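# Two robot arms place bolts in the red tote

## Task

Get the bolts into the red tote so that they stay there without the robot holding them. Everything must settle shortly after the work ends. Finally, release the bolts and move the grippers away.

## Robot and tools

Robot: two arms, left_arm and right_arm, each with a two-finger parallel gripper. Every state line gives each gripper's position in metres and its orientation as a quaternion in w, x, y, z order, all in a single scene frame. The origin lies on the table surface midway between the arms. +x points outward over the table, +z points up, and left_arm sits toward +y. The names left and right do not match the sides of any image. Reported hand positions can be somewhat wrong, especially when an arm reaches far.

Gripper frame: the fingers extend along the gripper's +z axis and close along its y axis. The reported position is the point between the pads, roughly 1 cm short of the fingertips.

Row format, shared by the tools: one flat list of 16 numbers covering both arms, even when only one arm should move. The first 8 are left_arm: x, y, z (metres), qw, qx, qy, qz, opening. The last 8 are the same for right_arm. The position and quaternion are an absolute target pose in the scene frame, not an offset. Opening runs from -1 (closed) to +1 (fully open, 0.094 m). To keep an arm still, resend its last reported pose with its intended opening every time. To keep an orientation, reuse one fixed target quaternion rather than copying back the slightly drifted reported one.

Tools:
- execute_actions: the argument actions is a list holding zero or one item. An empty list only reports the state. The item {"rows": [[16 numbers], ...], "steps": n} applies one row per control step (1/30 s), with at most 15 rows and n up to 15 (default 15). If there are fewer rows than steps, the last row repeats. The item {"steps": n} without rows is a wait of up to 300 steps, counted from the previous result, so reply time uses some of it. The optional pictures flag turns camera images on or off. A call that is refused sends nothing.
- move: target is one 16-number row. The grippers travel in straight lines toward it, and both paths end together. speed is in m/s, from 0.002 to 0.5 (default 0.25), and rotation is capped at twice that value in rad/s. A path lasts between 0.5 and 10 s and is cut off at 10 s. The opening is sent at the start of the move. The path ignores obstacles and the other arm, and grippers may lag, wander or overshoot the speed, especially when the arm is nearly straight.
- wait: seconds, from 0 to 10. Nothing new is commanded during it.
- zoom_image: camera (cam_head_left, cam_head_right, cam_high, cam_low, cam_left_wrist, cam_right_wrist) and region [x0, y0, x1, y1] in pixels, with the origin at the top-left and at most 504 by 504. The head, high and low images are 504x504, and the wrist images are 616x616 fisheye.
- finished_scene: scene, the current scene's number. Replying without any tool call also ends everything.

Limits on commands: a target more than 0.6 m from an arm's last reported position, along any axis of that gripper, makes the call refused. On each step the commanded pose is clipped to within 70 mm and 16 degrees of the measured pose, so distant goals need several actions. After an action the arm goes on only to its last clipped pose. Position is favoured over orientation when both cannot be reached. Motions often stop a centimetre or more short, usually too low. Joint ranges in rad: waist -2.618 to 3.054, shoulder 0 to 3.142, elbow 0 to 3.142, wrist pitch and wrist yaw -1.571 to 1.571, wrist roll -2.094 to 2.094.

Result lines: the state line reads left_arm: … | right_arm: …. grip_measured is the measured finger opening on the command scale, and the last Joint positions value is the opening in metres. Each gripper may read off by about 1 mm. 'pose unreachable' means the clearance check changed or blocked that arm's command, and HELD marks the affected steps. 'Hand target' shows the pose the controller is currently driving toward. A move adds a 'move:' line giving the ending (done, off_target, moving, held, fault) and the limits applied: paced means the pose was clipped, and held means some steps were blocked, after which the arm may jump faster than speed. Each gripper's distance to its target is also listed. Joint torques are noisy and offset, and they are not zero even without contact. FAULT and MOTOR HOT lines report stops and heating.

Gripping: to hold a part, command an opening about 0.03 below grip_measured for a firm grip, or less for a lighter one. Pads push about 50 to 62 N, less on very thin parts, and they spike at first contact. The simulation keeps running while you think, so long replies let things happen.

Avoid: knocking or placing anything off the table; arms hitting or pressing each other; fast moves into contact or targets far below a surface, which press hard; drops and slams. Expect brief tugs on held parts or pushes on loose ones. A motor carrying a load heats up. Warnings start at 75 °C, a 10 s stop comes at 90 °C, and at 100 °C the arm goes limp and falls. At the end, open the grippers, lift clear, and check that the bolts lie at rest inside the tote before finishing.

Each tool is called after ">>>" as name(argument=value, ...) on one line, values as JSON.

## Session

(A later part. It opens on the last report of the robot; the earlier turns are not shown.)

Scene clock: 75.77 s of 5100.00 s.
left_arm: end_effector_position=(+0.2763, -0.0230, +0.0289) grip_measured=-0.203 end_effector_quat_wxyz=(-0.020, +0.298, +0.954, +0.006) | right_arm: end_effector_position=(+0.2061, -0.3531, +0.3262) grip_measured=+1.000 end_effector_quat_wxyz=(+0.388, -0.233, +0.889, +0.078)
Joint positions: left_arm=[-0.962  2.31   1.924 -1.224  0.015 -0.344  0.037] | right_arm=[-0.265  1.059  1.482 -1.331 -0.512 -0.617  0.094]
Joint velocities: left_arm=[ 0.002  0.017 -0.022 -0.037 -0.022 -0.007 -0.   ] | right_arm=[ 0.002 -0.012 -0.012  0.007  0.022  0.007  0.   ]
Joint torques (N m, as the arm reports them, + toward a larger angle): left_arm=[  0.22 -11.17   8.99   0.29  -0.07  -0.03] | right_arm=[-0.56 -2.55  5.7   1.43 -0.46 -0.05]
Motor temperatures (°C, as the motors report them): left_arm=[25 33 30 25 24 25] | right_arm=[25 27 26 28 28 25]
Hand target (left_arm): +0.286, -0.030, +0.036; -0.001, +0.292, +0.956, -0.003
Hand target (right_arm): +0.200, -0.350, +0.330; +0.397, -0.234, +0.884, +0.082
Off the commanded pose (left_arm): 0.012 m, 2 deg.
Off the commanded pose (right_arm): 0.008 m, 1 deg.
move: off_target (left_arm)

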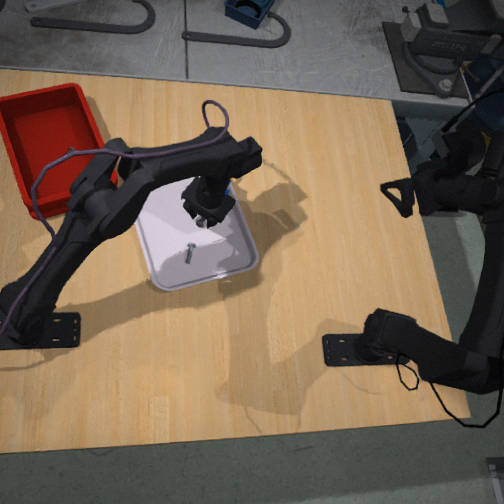

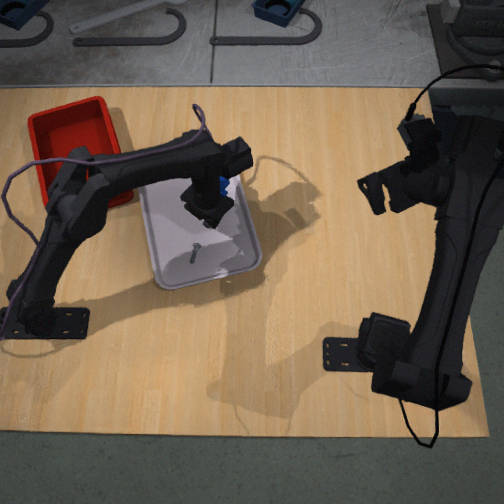

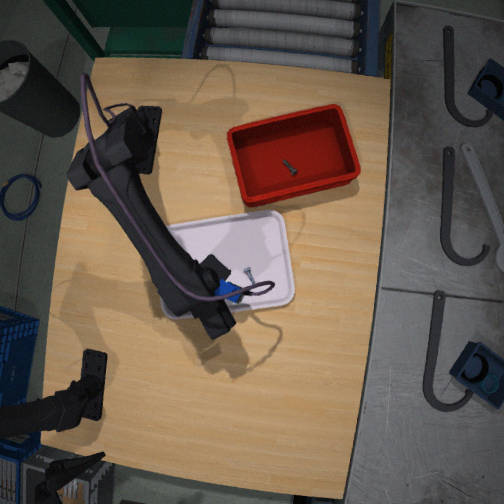

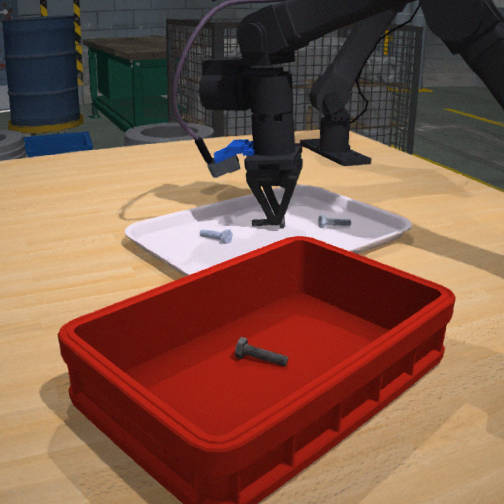

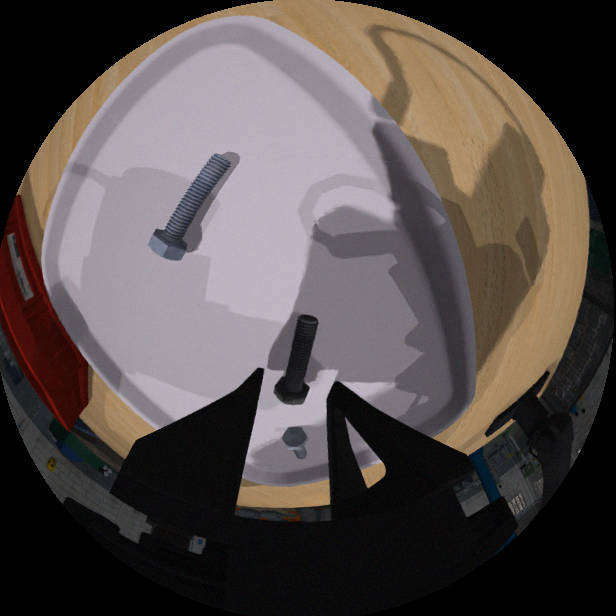

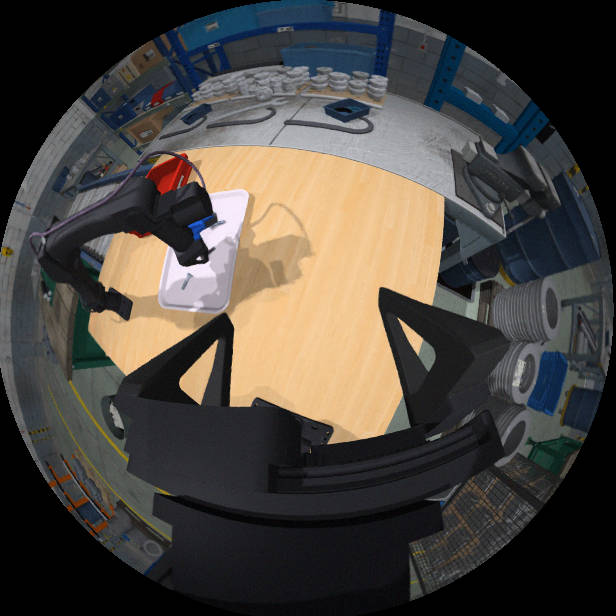

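>>> move(target=[0.294,-0.034,0.017,0,0.3,0.954,0,-0.45,0.2,-0.35,0.33,0.397,-0.234,0.884,0.082,1], speed=0.03)

Scene clock: 84.73 s of 5100.00 s.
left_arm: end_effector_position=(+0.2795, -0.0273, +0.0188) grip_measured=-0.447 end_effector_quat_wxyz=(-0.021, +0.303, +0.953, +0.006) | right_arm: end_effector_position=(+0.2061, -0.3531, +0.3262) grip_measured=+1.000 end_effector_quat_wxyz=(+0.388, -0.233, +0.889, +0.078)
Joint positions: left_arm=[-0.962  2.343  1.942 -1.209  0.015 -0.333  0.026] | right_arm=[-0.265  1.059  1.482 -1.331 -0.512 -0.617  0.094]
Joint velocities: left_arm=[-0.002 -0.017  0.027 -0.022 -0.081  0.007  0.   ] | right_arm=[-0.002 -0.012  0.002 -0.066 -0.051  0.007  0.   ]
Joint torques (N m, as the arm reports them, + toward a larger angle): left_arm=[  0.68 -10.17   8.69   0.52  -0.17   0.04] | right_arm=[-0.6  -2.62  5.63  1.42 -0.45 -0.04]
Motor temperatures (°C, as the motors report them): left_arm=[25 33 30 25 24 25] | right_arm=[25 27 26 28 28 25]
Hand target (left_arm): +0.294, -0.033, +0.018; +0.000, +0.300, +0.954, +0.000
Hand target (right_arm): +0.200, -0.350, +0.330; +0.397, -0.234, +0.884, +0.082
Off the commanded pose (left_arm): 0.016 m, 3 deg.
Off the commanded pose (right_arm): 0.008 m, 1 deg.
After step 110, 4.27 s passed at rest.
move: off_target (left_arm)

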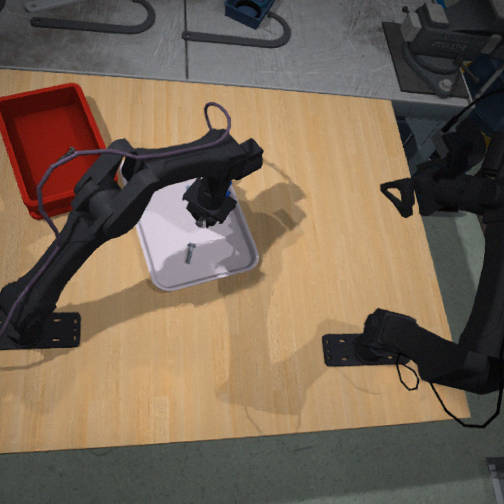

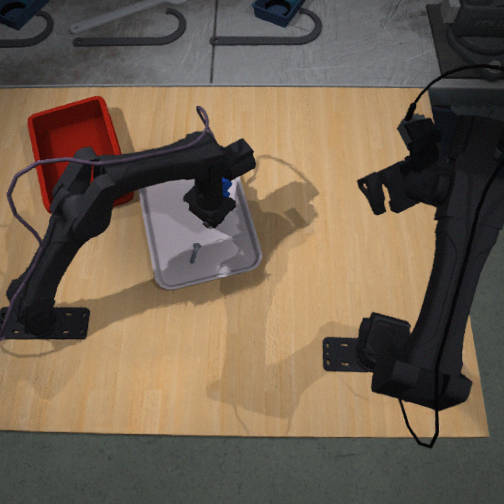

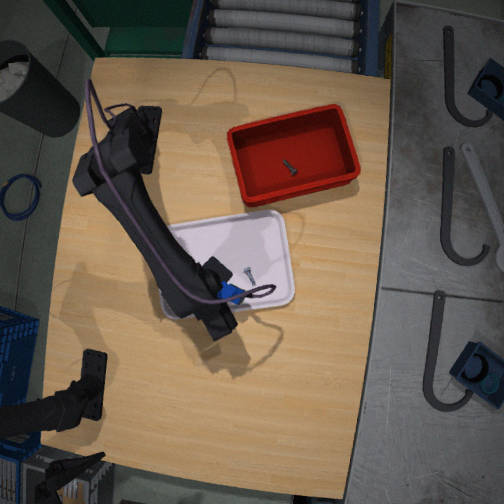

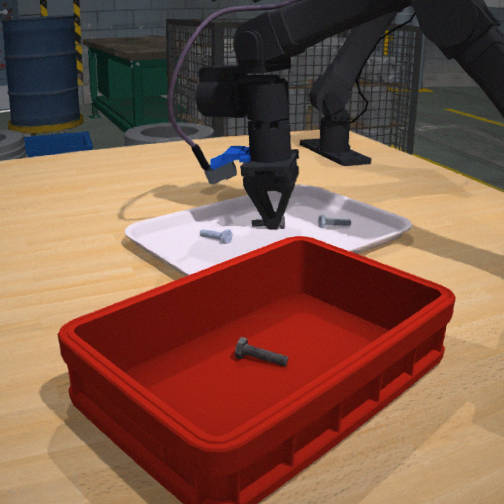

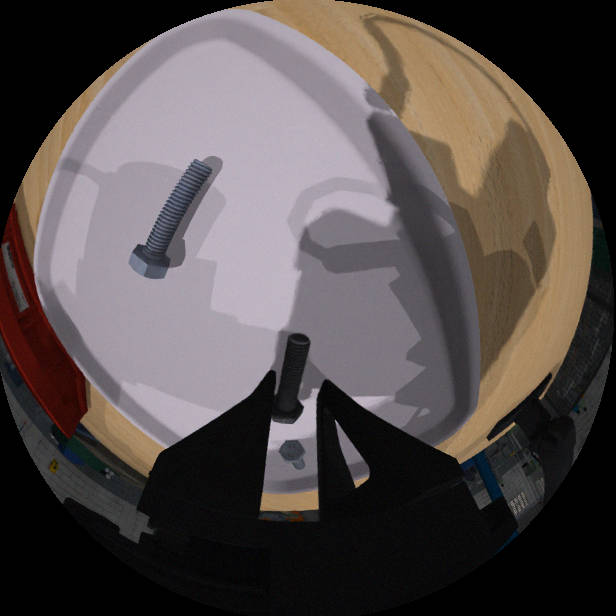

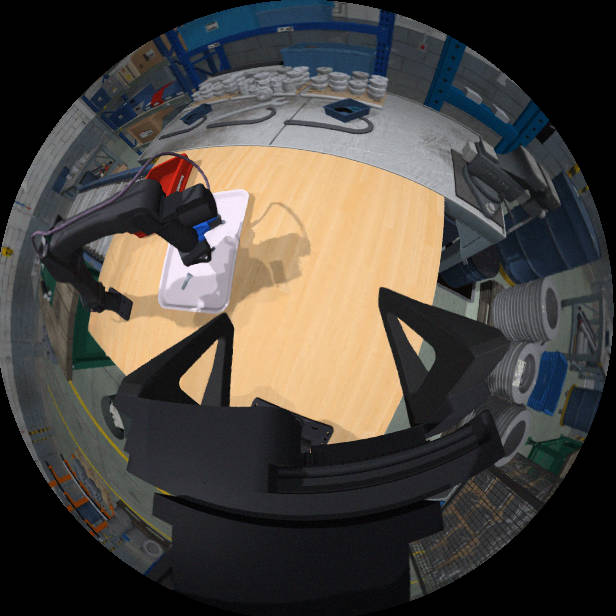

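>>> move(target=[0.306,-0.035,0.017,0,0.3,0.954,0,-0.4,0.2,-0.35,0.33,0.397,-0.234,0.884,0.082,1], speed=0.03)

Scene clock: 88.87 s of 5100.00 s.
left_arm: end_effector_position=(+0.2948, -0.0340, +0.0191) grip_measured=-0.403 end_effector_quat_wxyz=(-0.010, +0.303, +0.953, -0.001) | right_arm: end_effector_position=(+0.2061, -0.3531, +0.3262) grip_measured=+1.000 end_effector_quat_wxyz=(+0.388, -0.233, +0.889, +0.078)
Joint positions: left_arm=[-0.944  2.381  2.009 -1.214  0.014 -0.315  0.028] | right_arm=[-0.265  1.059  1.482 -1.331 -0.512 -0.617  0.094]
Joint velocities: left_arm=[-0.002  0.002  0.002  0.007 -0.007  0.037  0.   ] | right_arm=[ 0.002 -0.007  0.002  0.081  0.022 -0.022  0.   ]
Joint torques (N m, as the arm reports them, + toward a larger angle): left_arm=[  0.98 -10.29   8.85   0.3   -0.17   0.05] | right_arm=[-0.57 -2.56  5.65  1.42 -0.46 -0.04]
Motor temperatures (°C, as the motors report them): left_arm=[25 33 30 25 24 25] | right_arm=[25 27 26 28 28 25]
Hand target (left_arm): +0.306, -0.034, +0.017; +0.000, +0.300, +0.954, +0.000
Hand target (right_arm): +0.200, -0.350, +0.330; +0.397, -0.234, +0.884, +0.082
Off the commanded pose (left_arm): 0.011 m, 1 deg.
Off the commanded pose (right_arm): 0.008 m, 1 deg.
move: off_target (left_arm)

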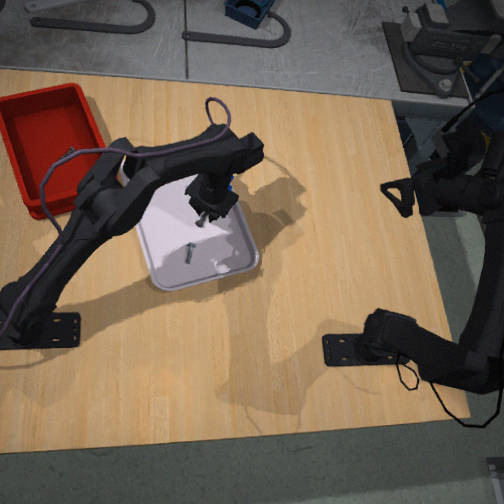

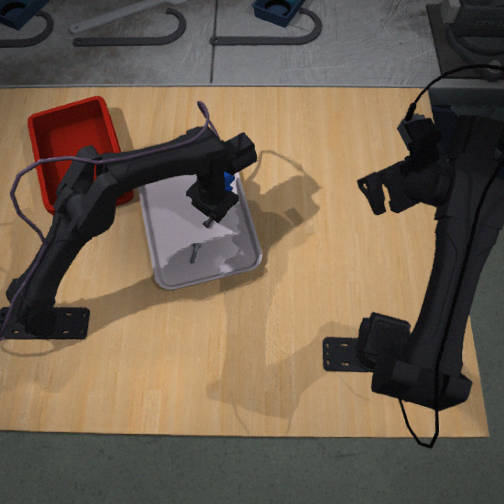

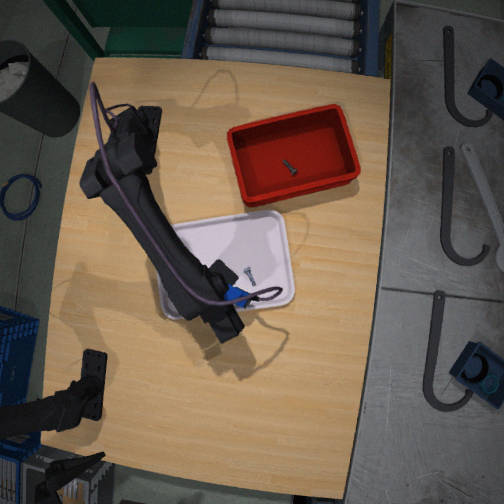

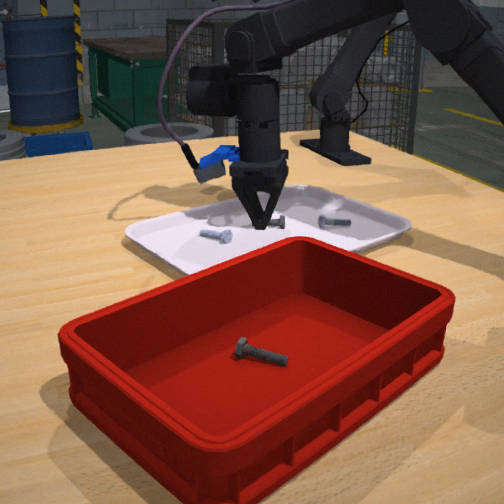

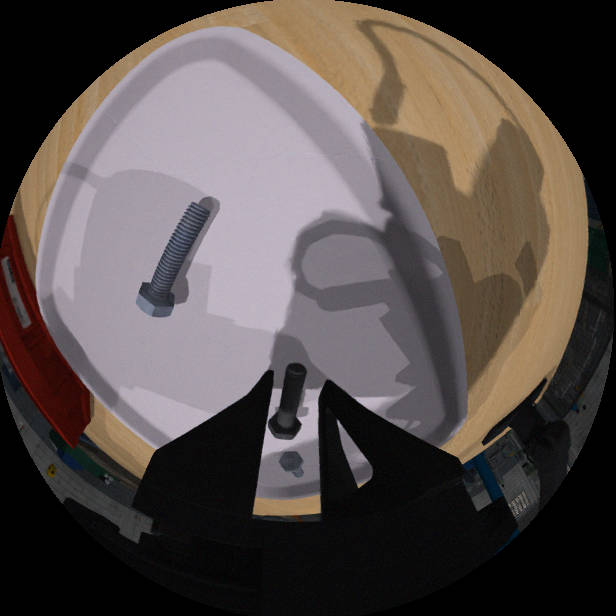

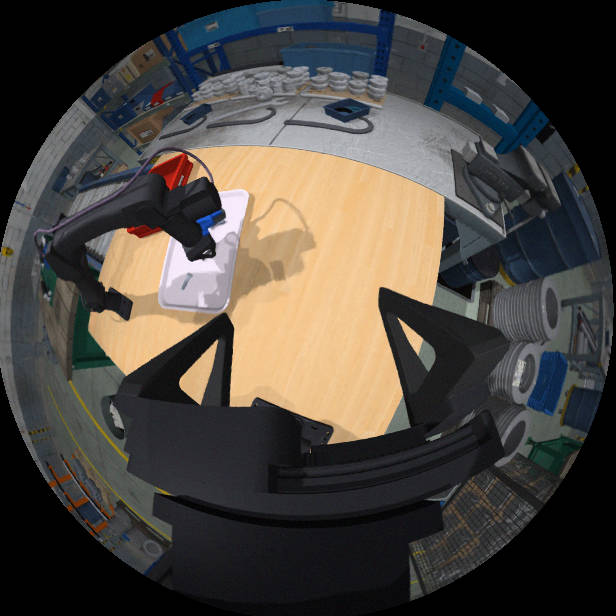

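>>> move(target=[0.294,-0.025,0.012,0,0.3,0.954,0,-0.4,0.2,-0.35,0.33,0.397,-0.234,0.884,0.082,1], speed=0.03)

>>> move(target=[0.294,-0.025,0.012,0,0.3,0.954,0,-0.875,0.2,-0.35,0.33,0.397,-0.234,0.884,0.082,1])

>>> move(target=[0.31,0.04,0.15,0,0.3,0.954,0,-0.875,0.2,-0.35,0.33,0.397,-0.234,0.884,0.082,1])

Scene clock: 95.93 s of 5100.00 s.
left_arm: end_effector_position=(+0.2942, -0.0333, +0.0184) grip_measured=-0.403 end_effector_quat_wxyz=(+0.004, +0.303, +0.953, -0.012) | right_arm: end_effector_position=(+0.2061, -0.3531, +0.3262) grip_measured=+1.000 end_effector_quat_wxyz=(+0.388, -0.233, +0.889, +0.078)
Joint positions: left_arm=[-0.944  2.337  1.929 -1.143  0.014 -0.315  0.028] | right_arm=[-0.265  1.059  1.482 -1.331 -0.512 -0.617  0.094]
Joint velocities: left_arm=[-0.002 -0.017  0.012  0.007 -0.066  0.007 -0.   ] | right_arm=[-0.002 -0.012 -0.017  0.007 -0.007  0.037  0.   ]
Joint torques (N m, as the arm reports them, + toward a larger angle): left_arm=[  0.59 -11.37   3.49   0.3   -0.17   0.02] | right_arm=[-0.58 -2.57  5.59  1.43 -0.46 -0.07]
Motor temperatures (°C, as the motors report them): left_arm=[25 34 31 25 24 25] | right_arm=[25 27 26 28 28 25]
Hand target (left_arm): +0.294, -0.025, +0.012; -0.000, +0.300, +0.954, +0.000
Hand target (right_arm): +0.200, -0.350, +0.330; +0.397, -0.234, +0.884, +0.082
Off the commanded pose (left_arm): 0.011 m, 1 deg.
Off the commanded pose (right_arm): 0.008 m, 1 deg.
After step 90, 3.37 s passed at rest.
move: off_target (left_arm)

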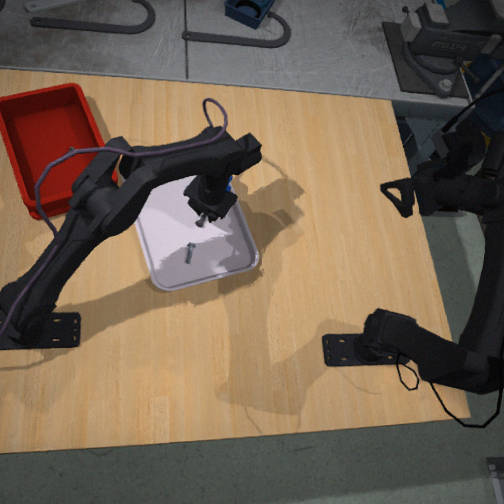

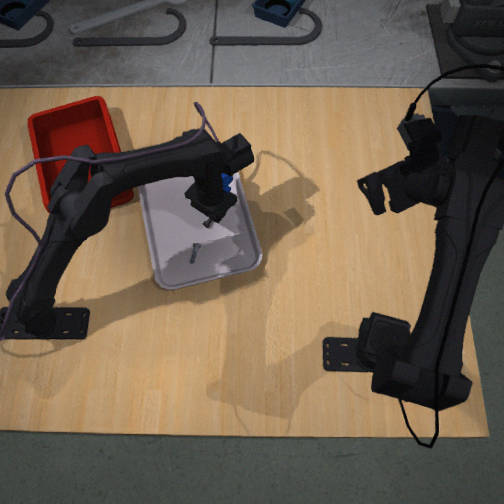

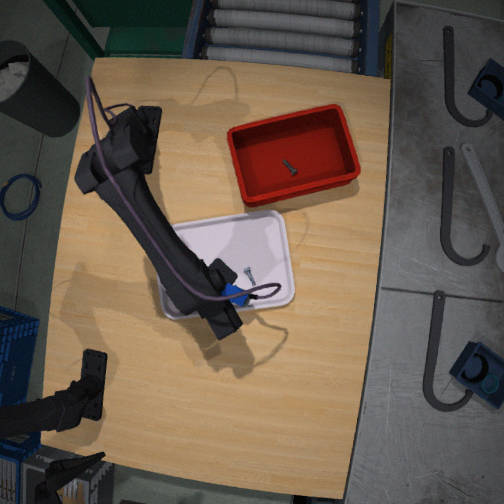

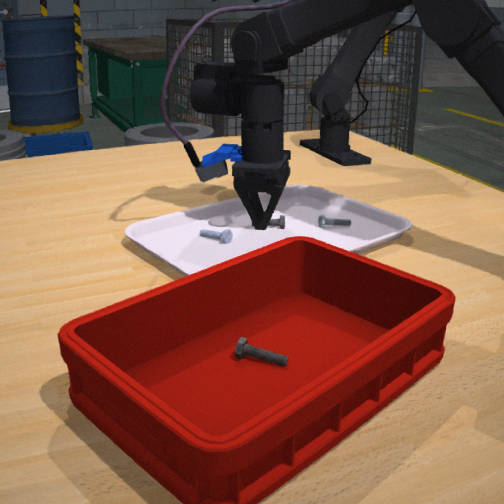

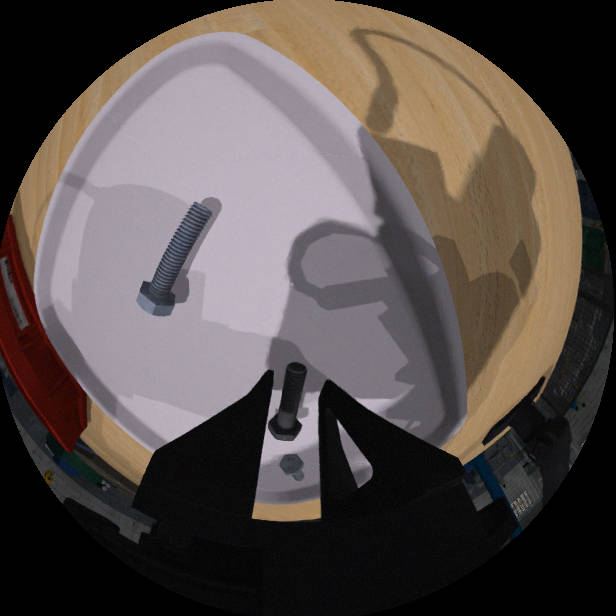

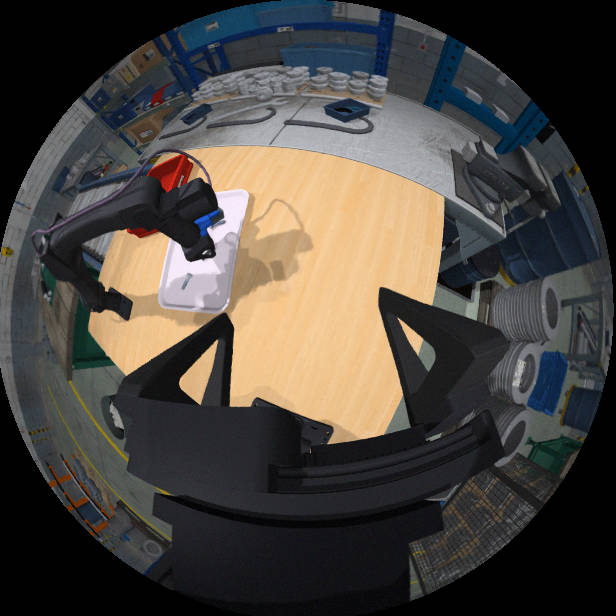

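Scene clock: 96.63 s of 5100.00 s.
left_arm: end_effector_position=(+0.2954, -0.0320, +0.0184) grip_measured=-0.856 end_effector_quat_wxyz=(+0.006, +0.303, +0.953, -0.008) | right_arm: end_effector_position=(+0.2061, -0.3531, +0.3262) grip_measured=+1.000 end_effector_quat_wxyz=(+0.388, -0.233, +0.889, +0.078)
Joint positions: left_arm=[-0.943  2.337  1.929 -1.144  0.007 -0.315  0.007] | right_arm=[-0.265  1.059  1.482 -1.331 -0.512 -0.617  0.094]
Joint velocities: left_arm=[-0.007 -0.007  0.017 -0.022  0.037  0.007 -0.   ] | right_arm=[-0.007 -0.002  0.012 -0.022  0.007 -0.007  0.   ]
Joint torques (N m, as the arm reports them, + toward a larger angle): left_arm=[  0.12 -11.47   3.6    0.42  -0.02   0.05] | right_arm=[-0.59 -2.54  5.64  1.42 -0.48 -0.03]
Motor temperatures (°C, as the motors report them): left_arm=[25 34 31 25 24 25] | right_arm=[25 27 26 28 28 25]
Hand target (left_arm): +0.294, -0.025, +0.012; -0.000, +0.300, +0.954, +0.000
Hand target (right_arm): +0.200, -0.350, +0.330; +0.397, -0.234, +0.884, +0.082
Off the commanded pose (left_arm): 0.010 m, 1 deg.
Off the commanded pose (right_arm): 0.008 m, 1 deg.
move: done

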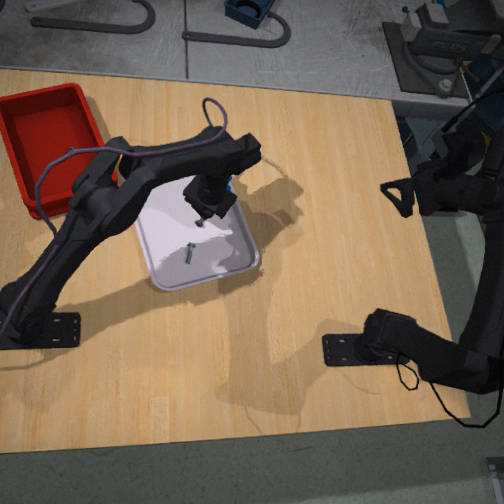

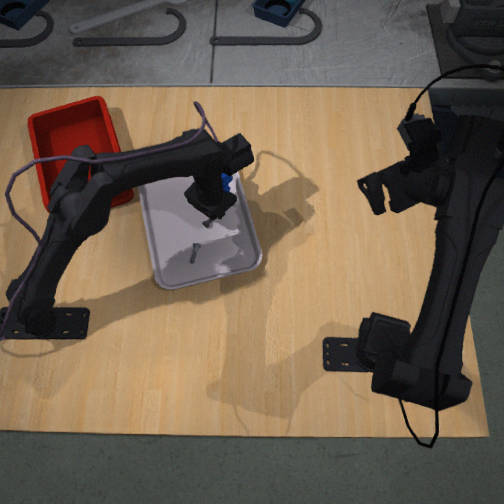

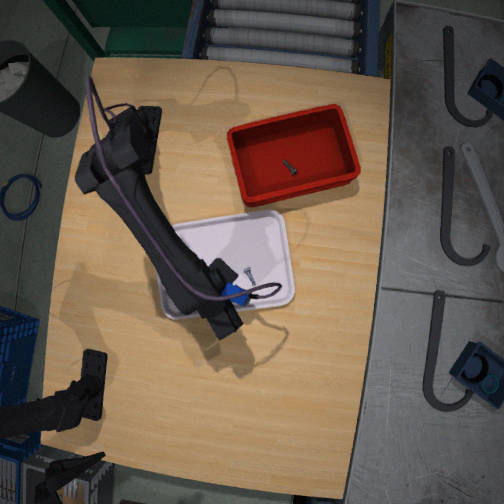

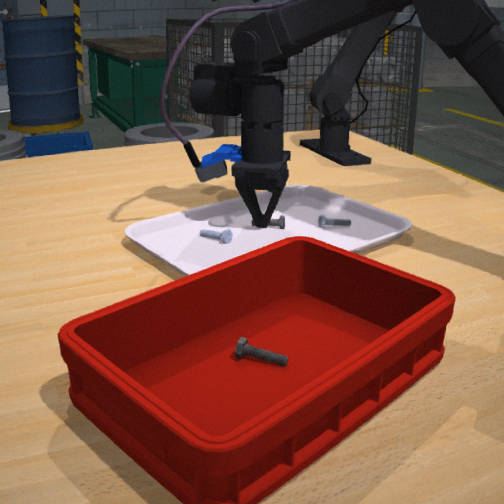

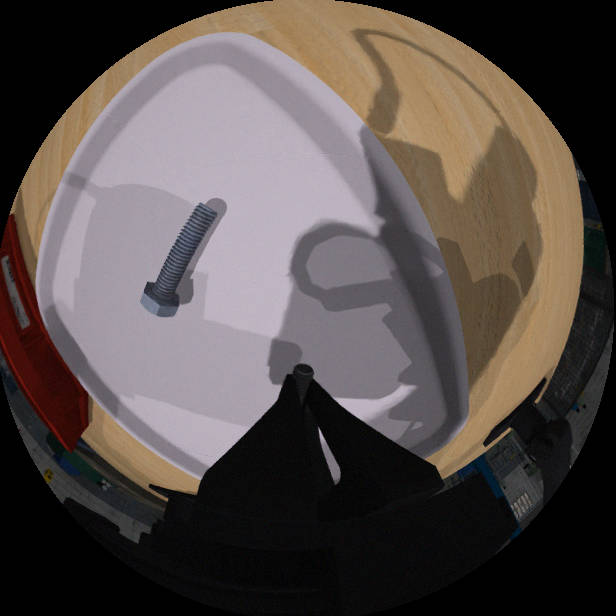

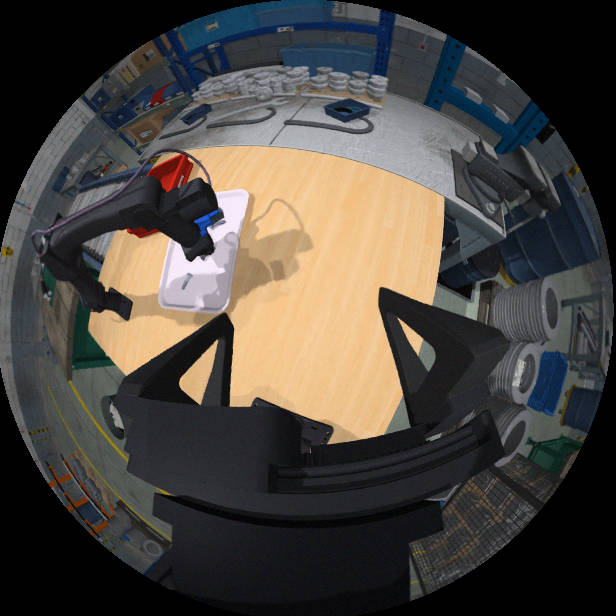

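Scene clock: 97.93 s of 5100.00 s.
left_arm: end_effector_position=(+0.3073, +0.0390, +0.1371) grip_measured=-0.856 end_effector_quat_wxyz=(-0.010, +0.299, +0.954, +0.002) | right_arm: end_effector_position=(+0.2061, -0.3531, +0.3262) grip_measured=+1.000 end_effector_quat_wxyz=(+0.388, -0.233, +0.889, +0.078)
Joint positions: left_arm=[-0.816  2.16   2.109 -1.539  0.006 -0.196  0.007] | right_arm=[-0.265  1.059  1.482 -1.331 -0.512 -0.617  0.094]
Joint velocities: left_arm=[ 0.007  0.002 -0.017 -0.022 -0.051 -0.007 -0.   ] | right_arm=[ 0.007 -0.007 -0.007 -0.037  0.022 -0.007  0.   ]
Joint torques (N m, as the arm reports them, + toward a larger angle): left_arm=[  0.12 -11.2    8.47   0.01  -0.11   0.1 ] | right_arm=[-0.61 -2.62  5.61  1.43 -0.44 -0.04]
Motor temperatures (°C, as the motors report them): left_arm=[25 34 31 25 24 25] | right_arm=[25 27 26 28 28 25]
Hand target (left_arm): +0.309, +0.041, +0.149; +0.002, +0.300, +0.954, +0.001
Hand target (right_arm): +0.200, -0.350, +0.330; +0.397, -0.234, +0.884, +0.082
Off the commanded pose (left_arm): 0.013 m, 1 deg.
Off the commanded pose (right_arm): 0.008 m, 1 deg.
joint sent to its limit (left arm) — the command would take joint 4 (wrist pitch) past its lower limit, so that joint was sent only as far as its limit.
move: off_target (left_arm)

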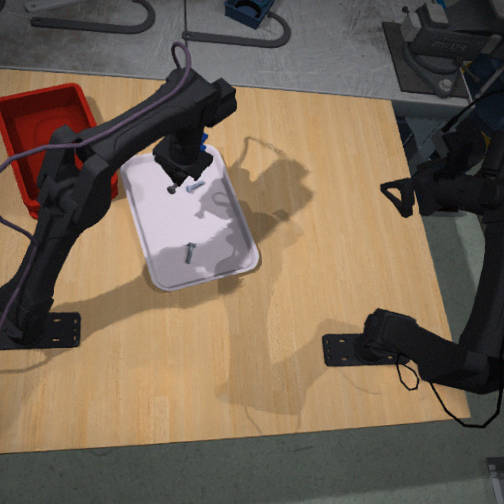

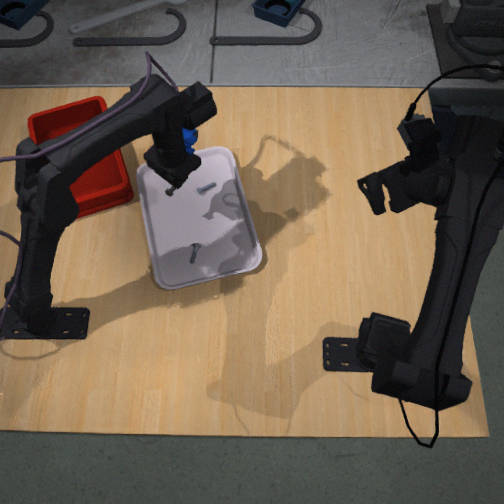

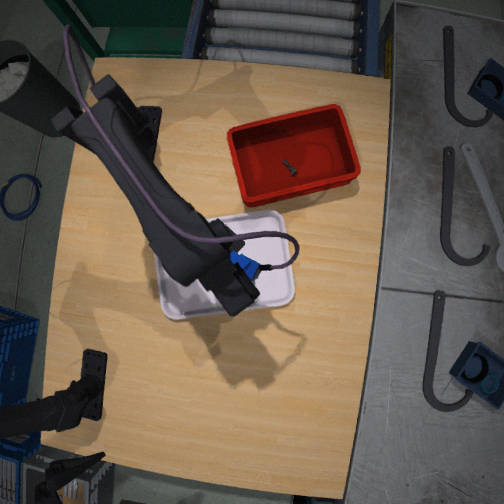

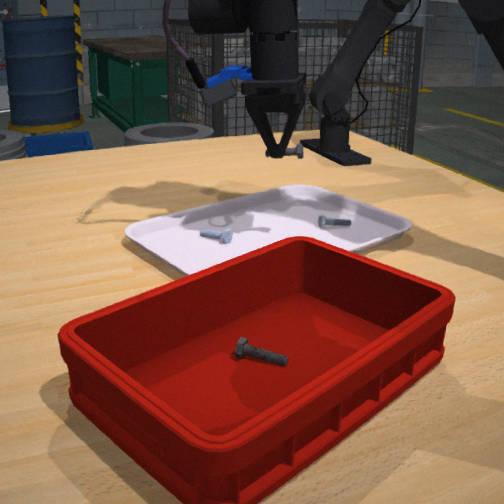

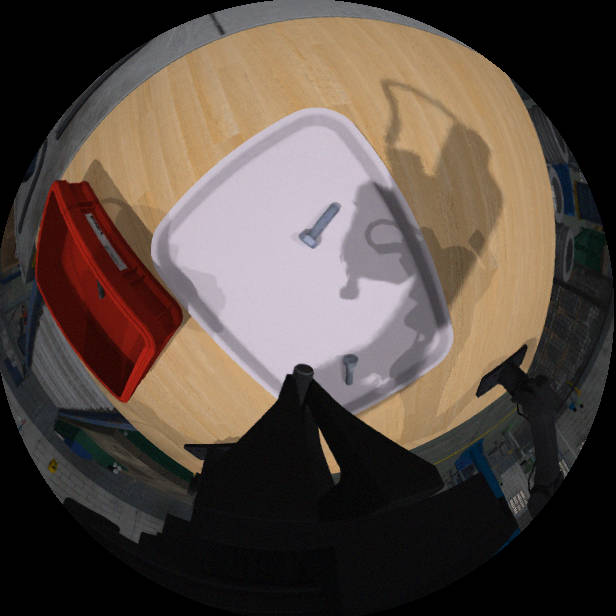

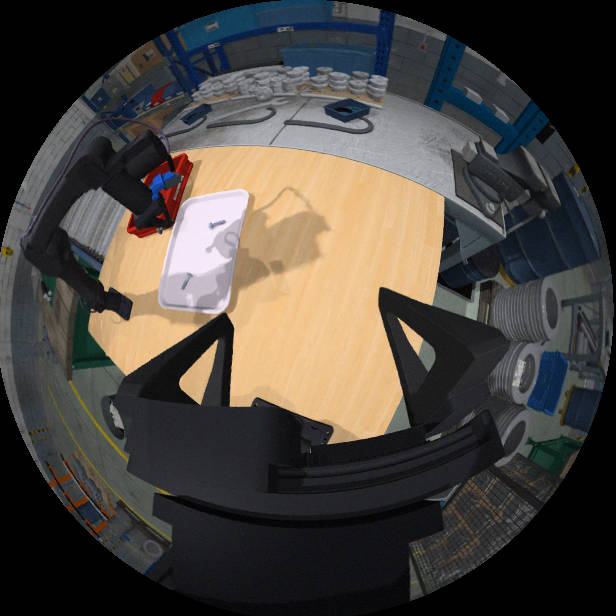

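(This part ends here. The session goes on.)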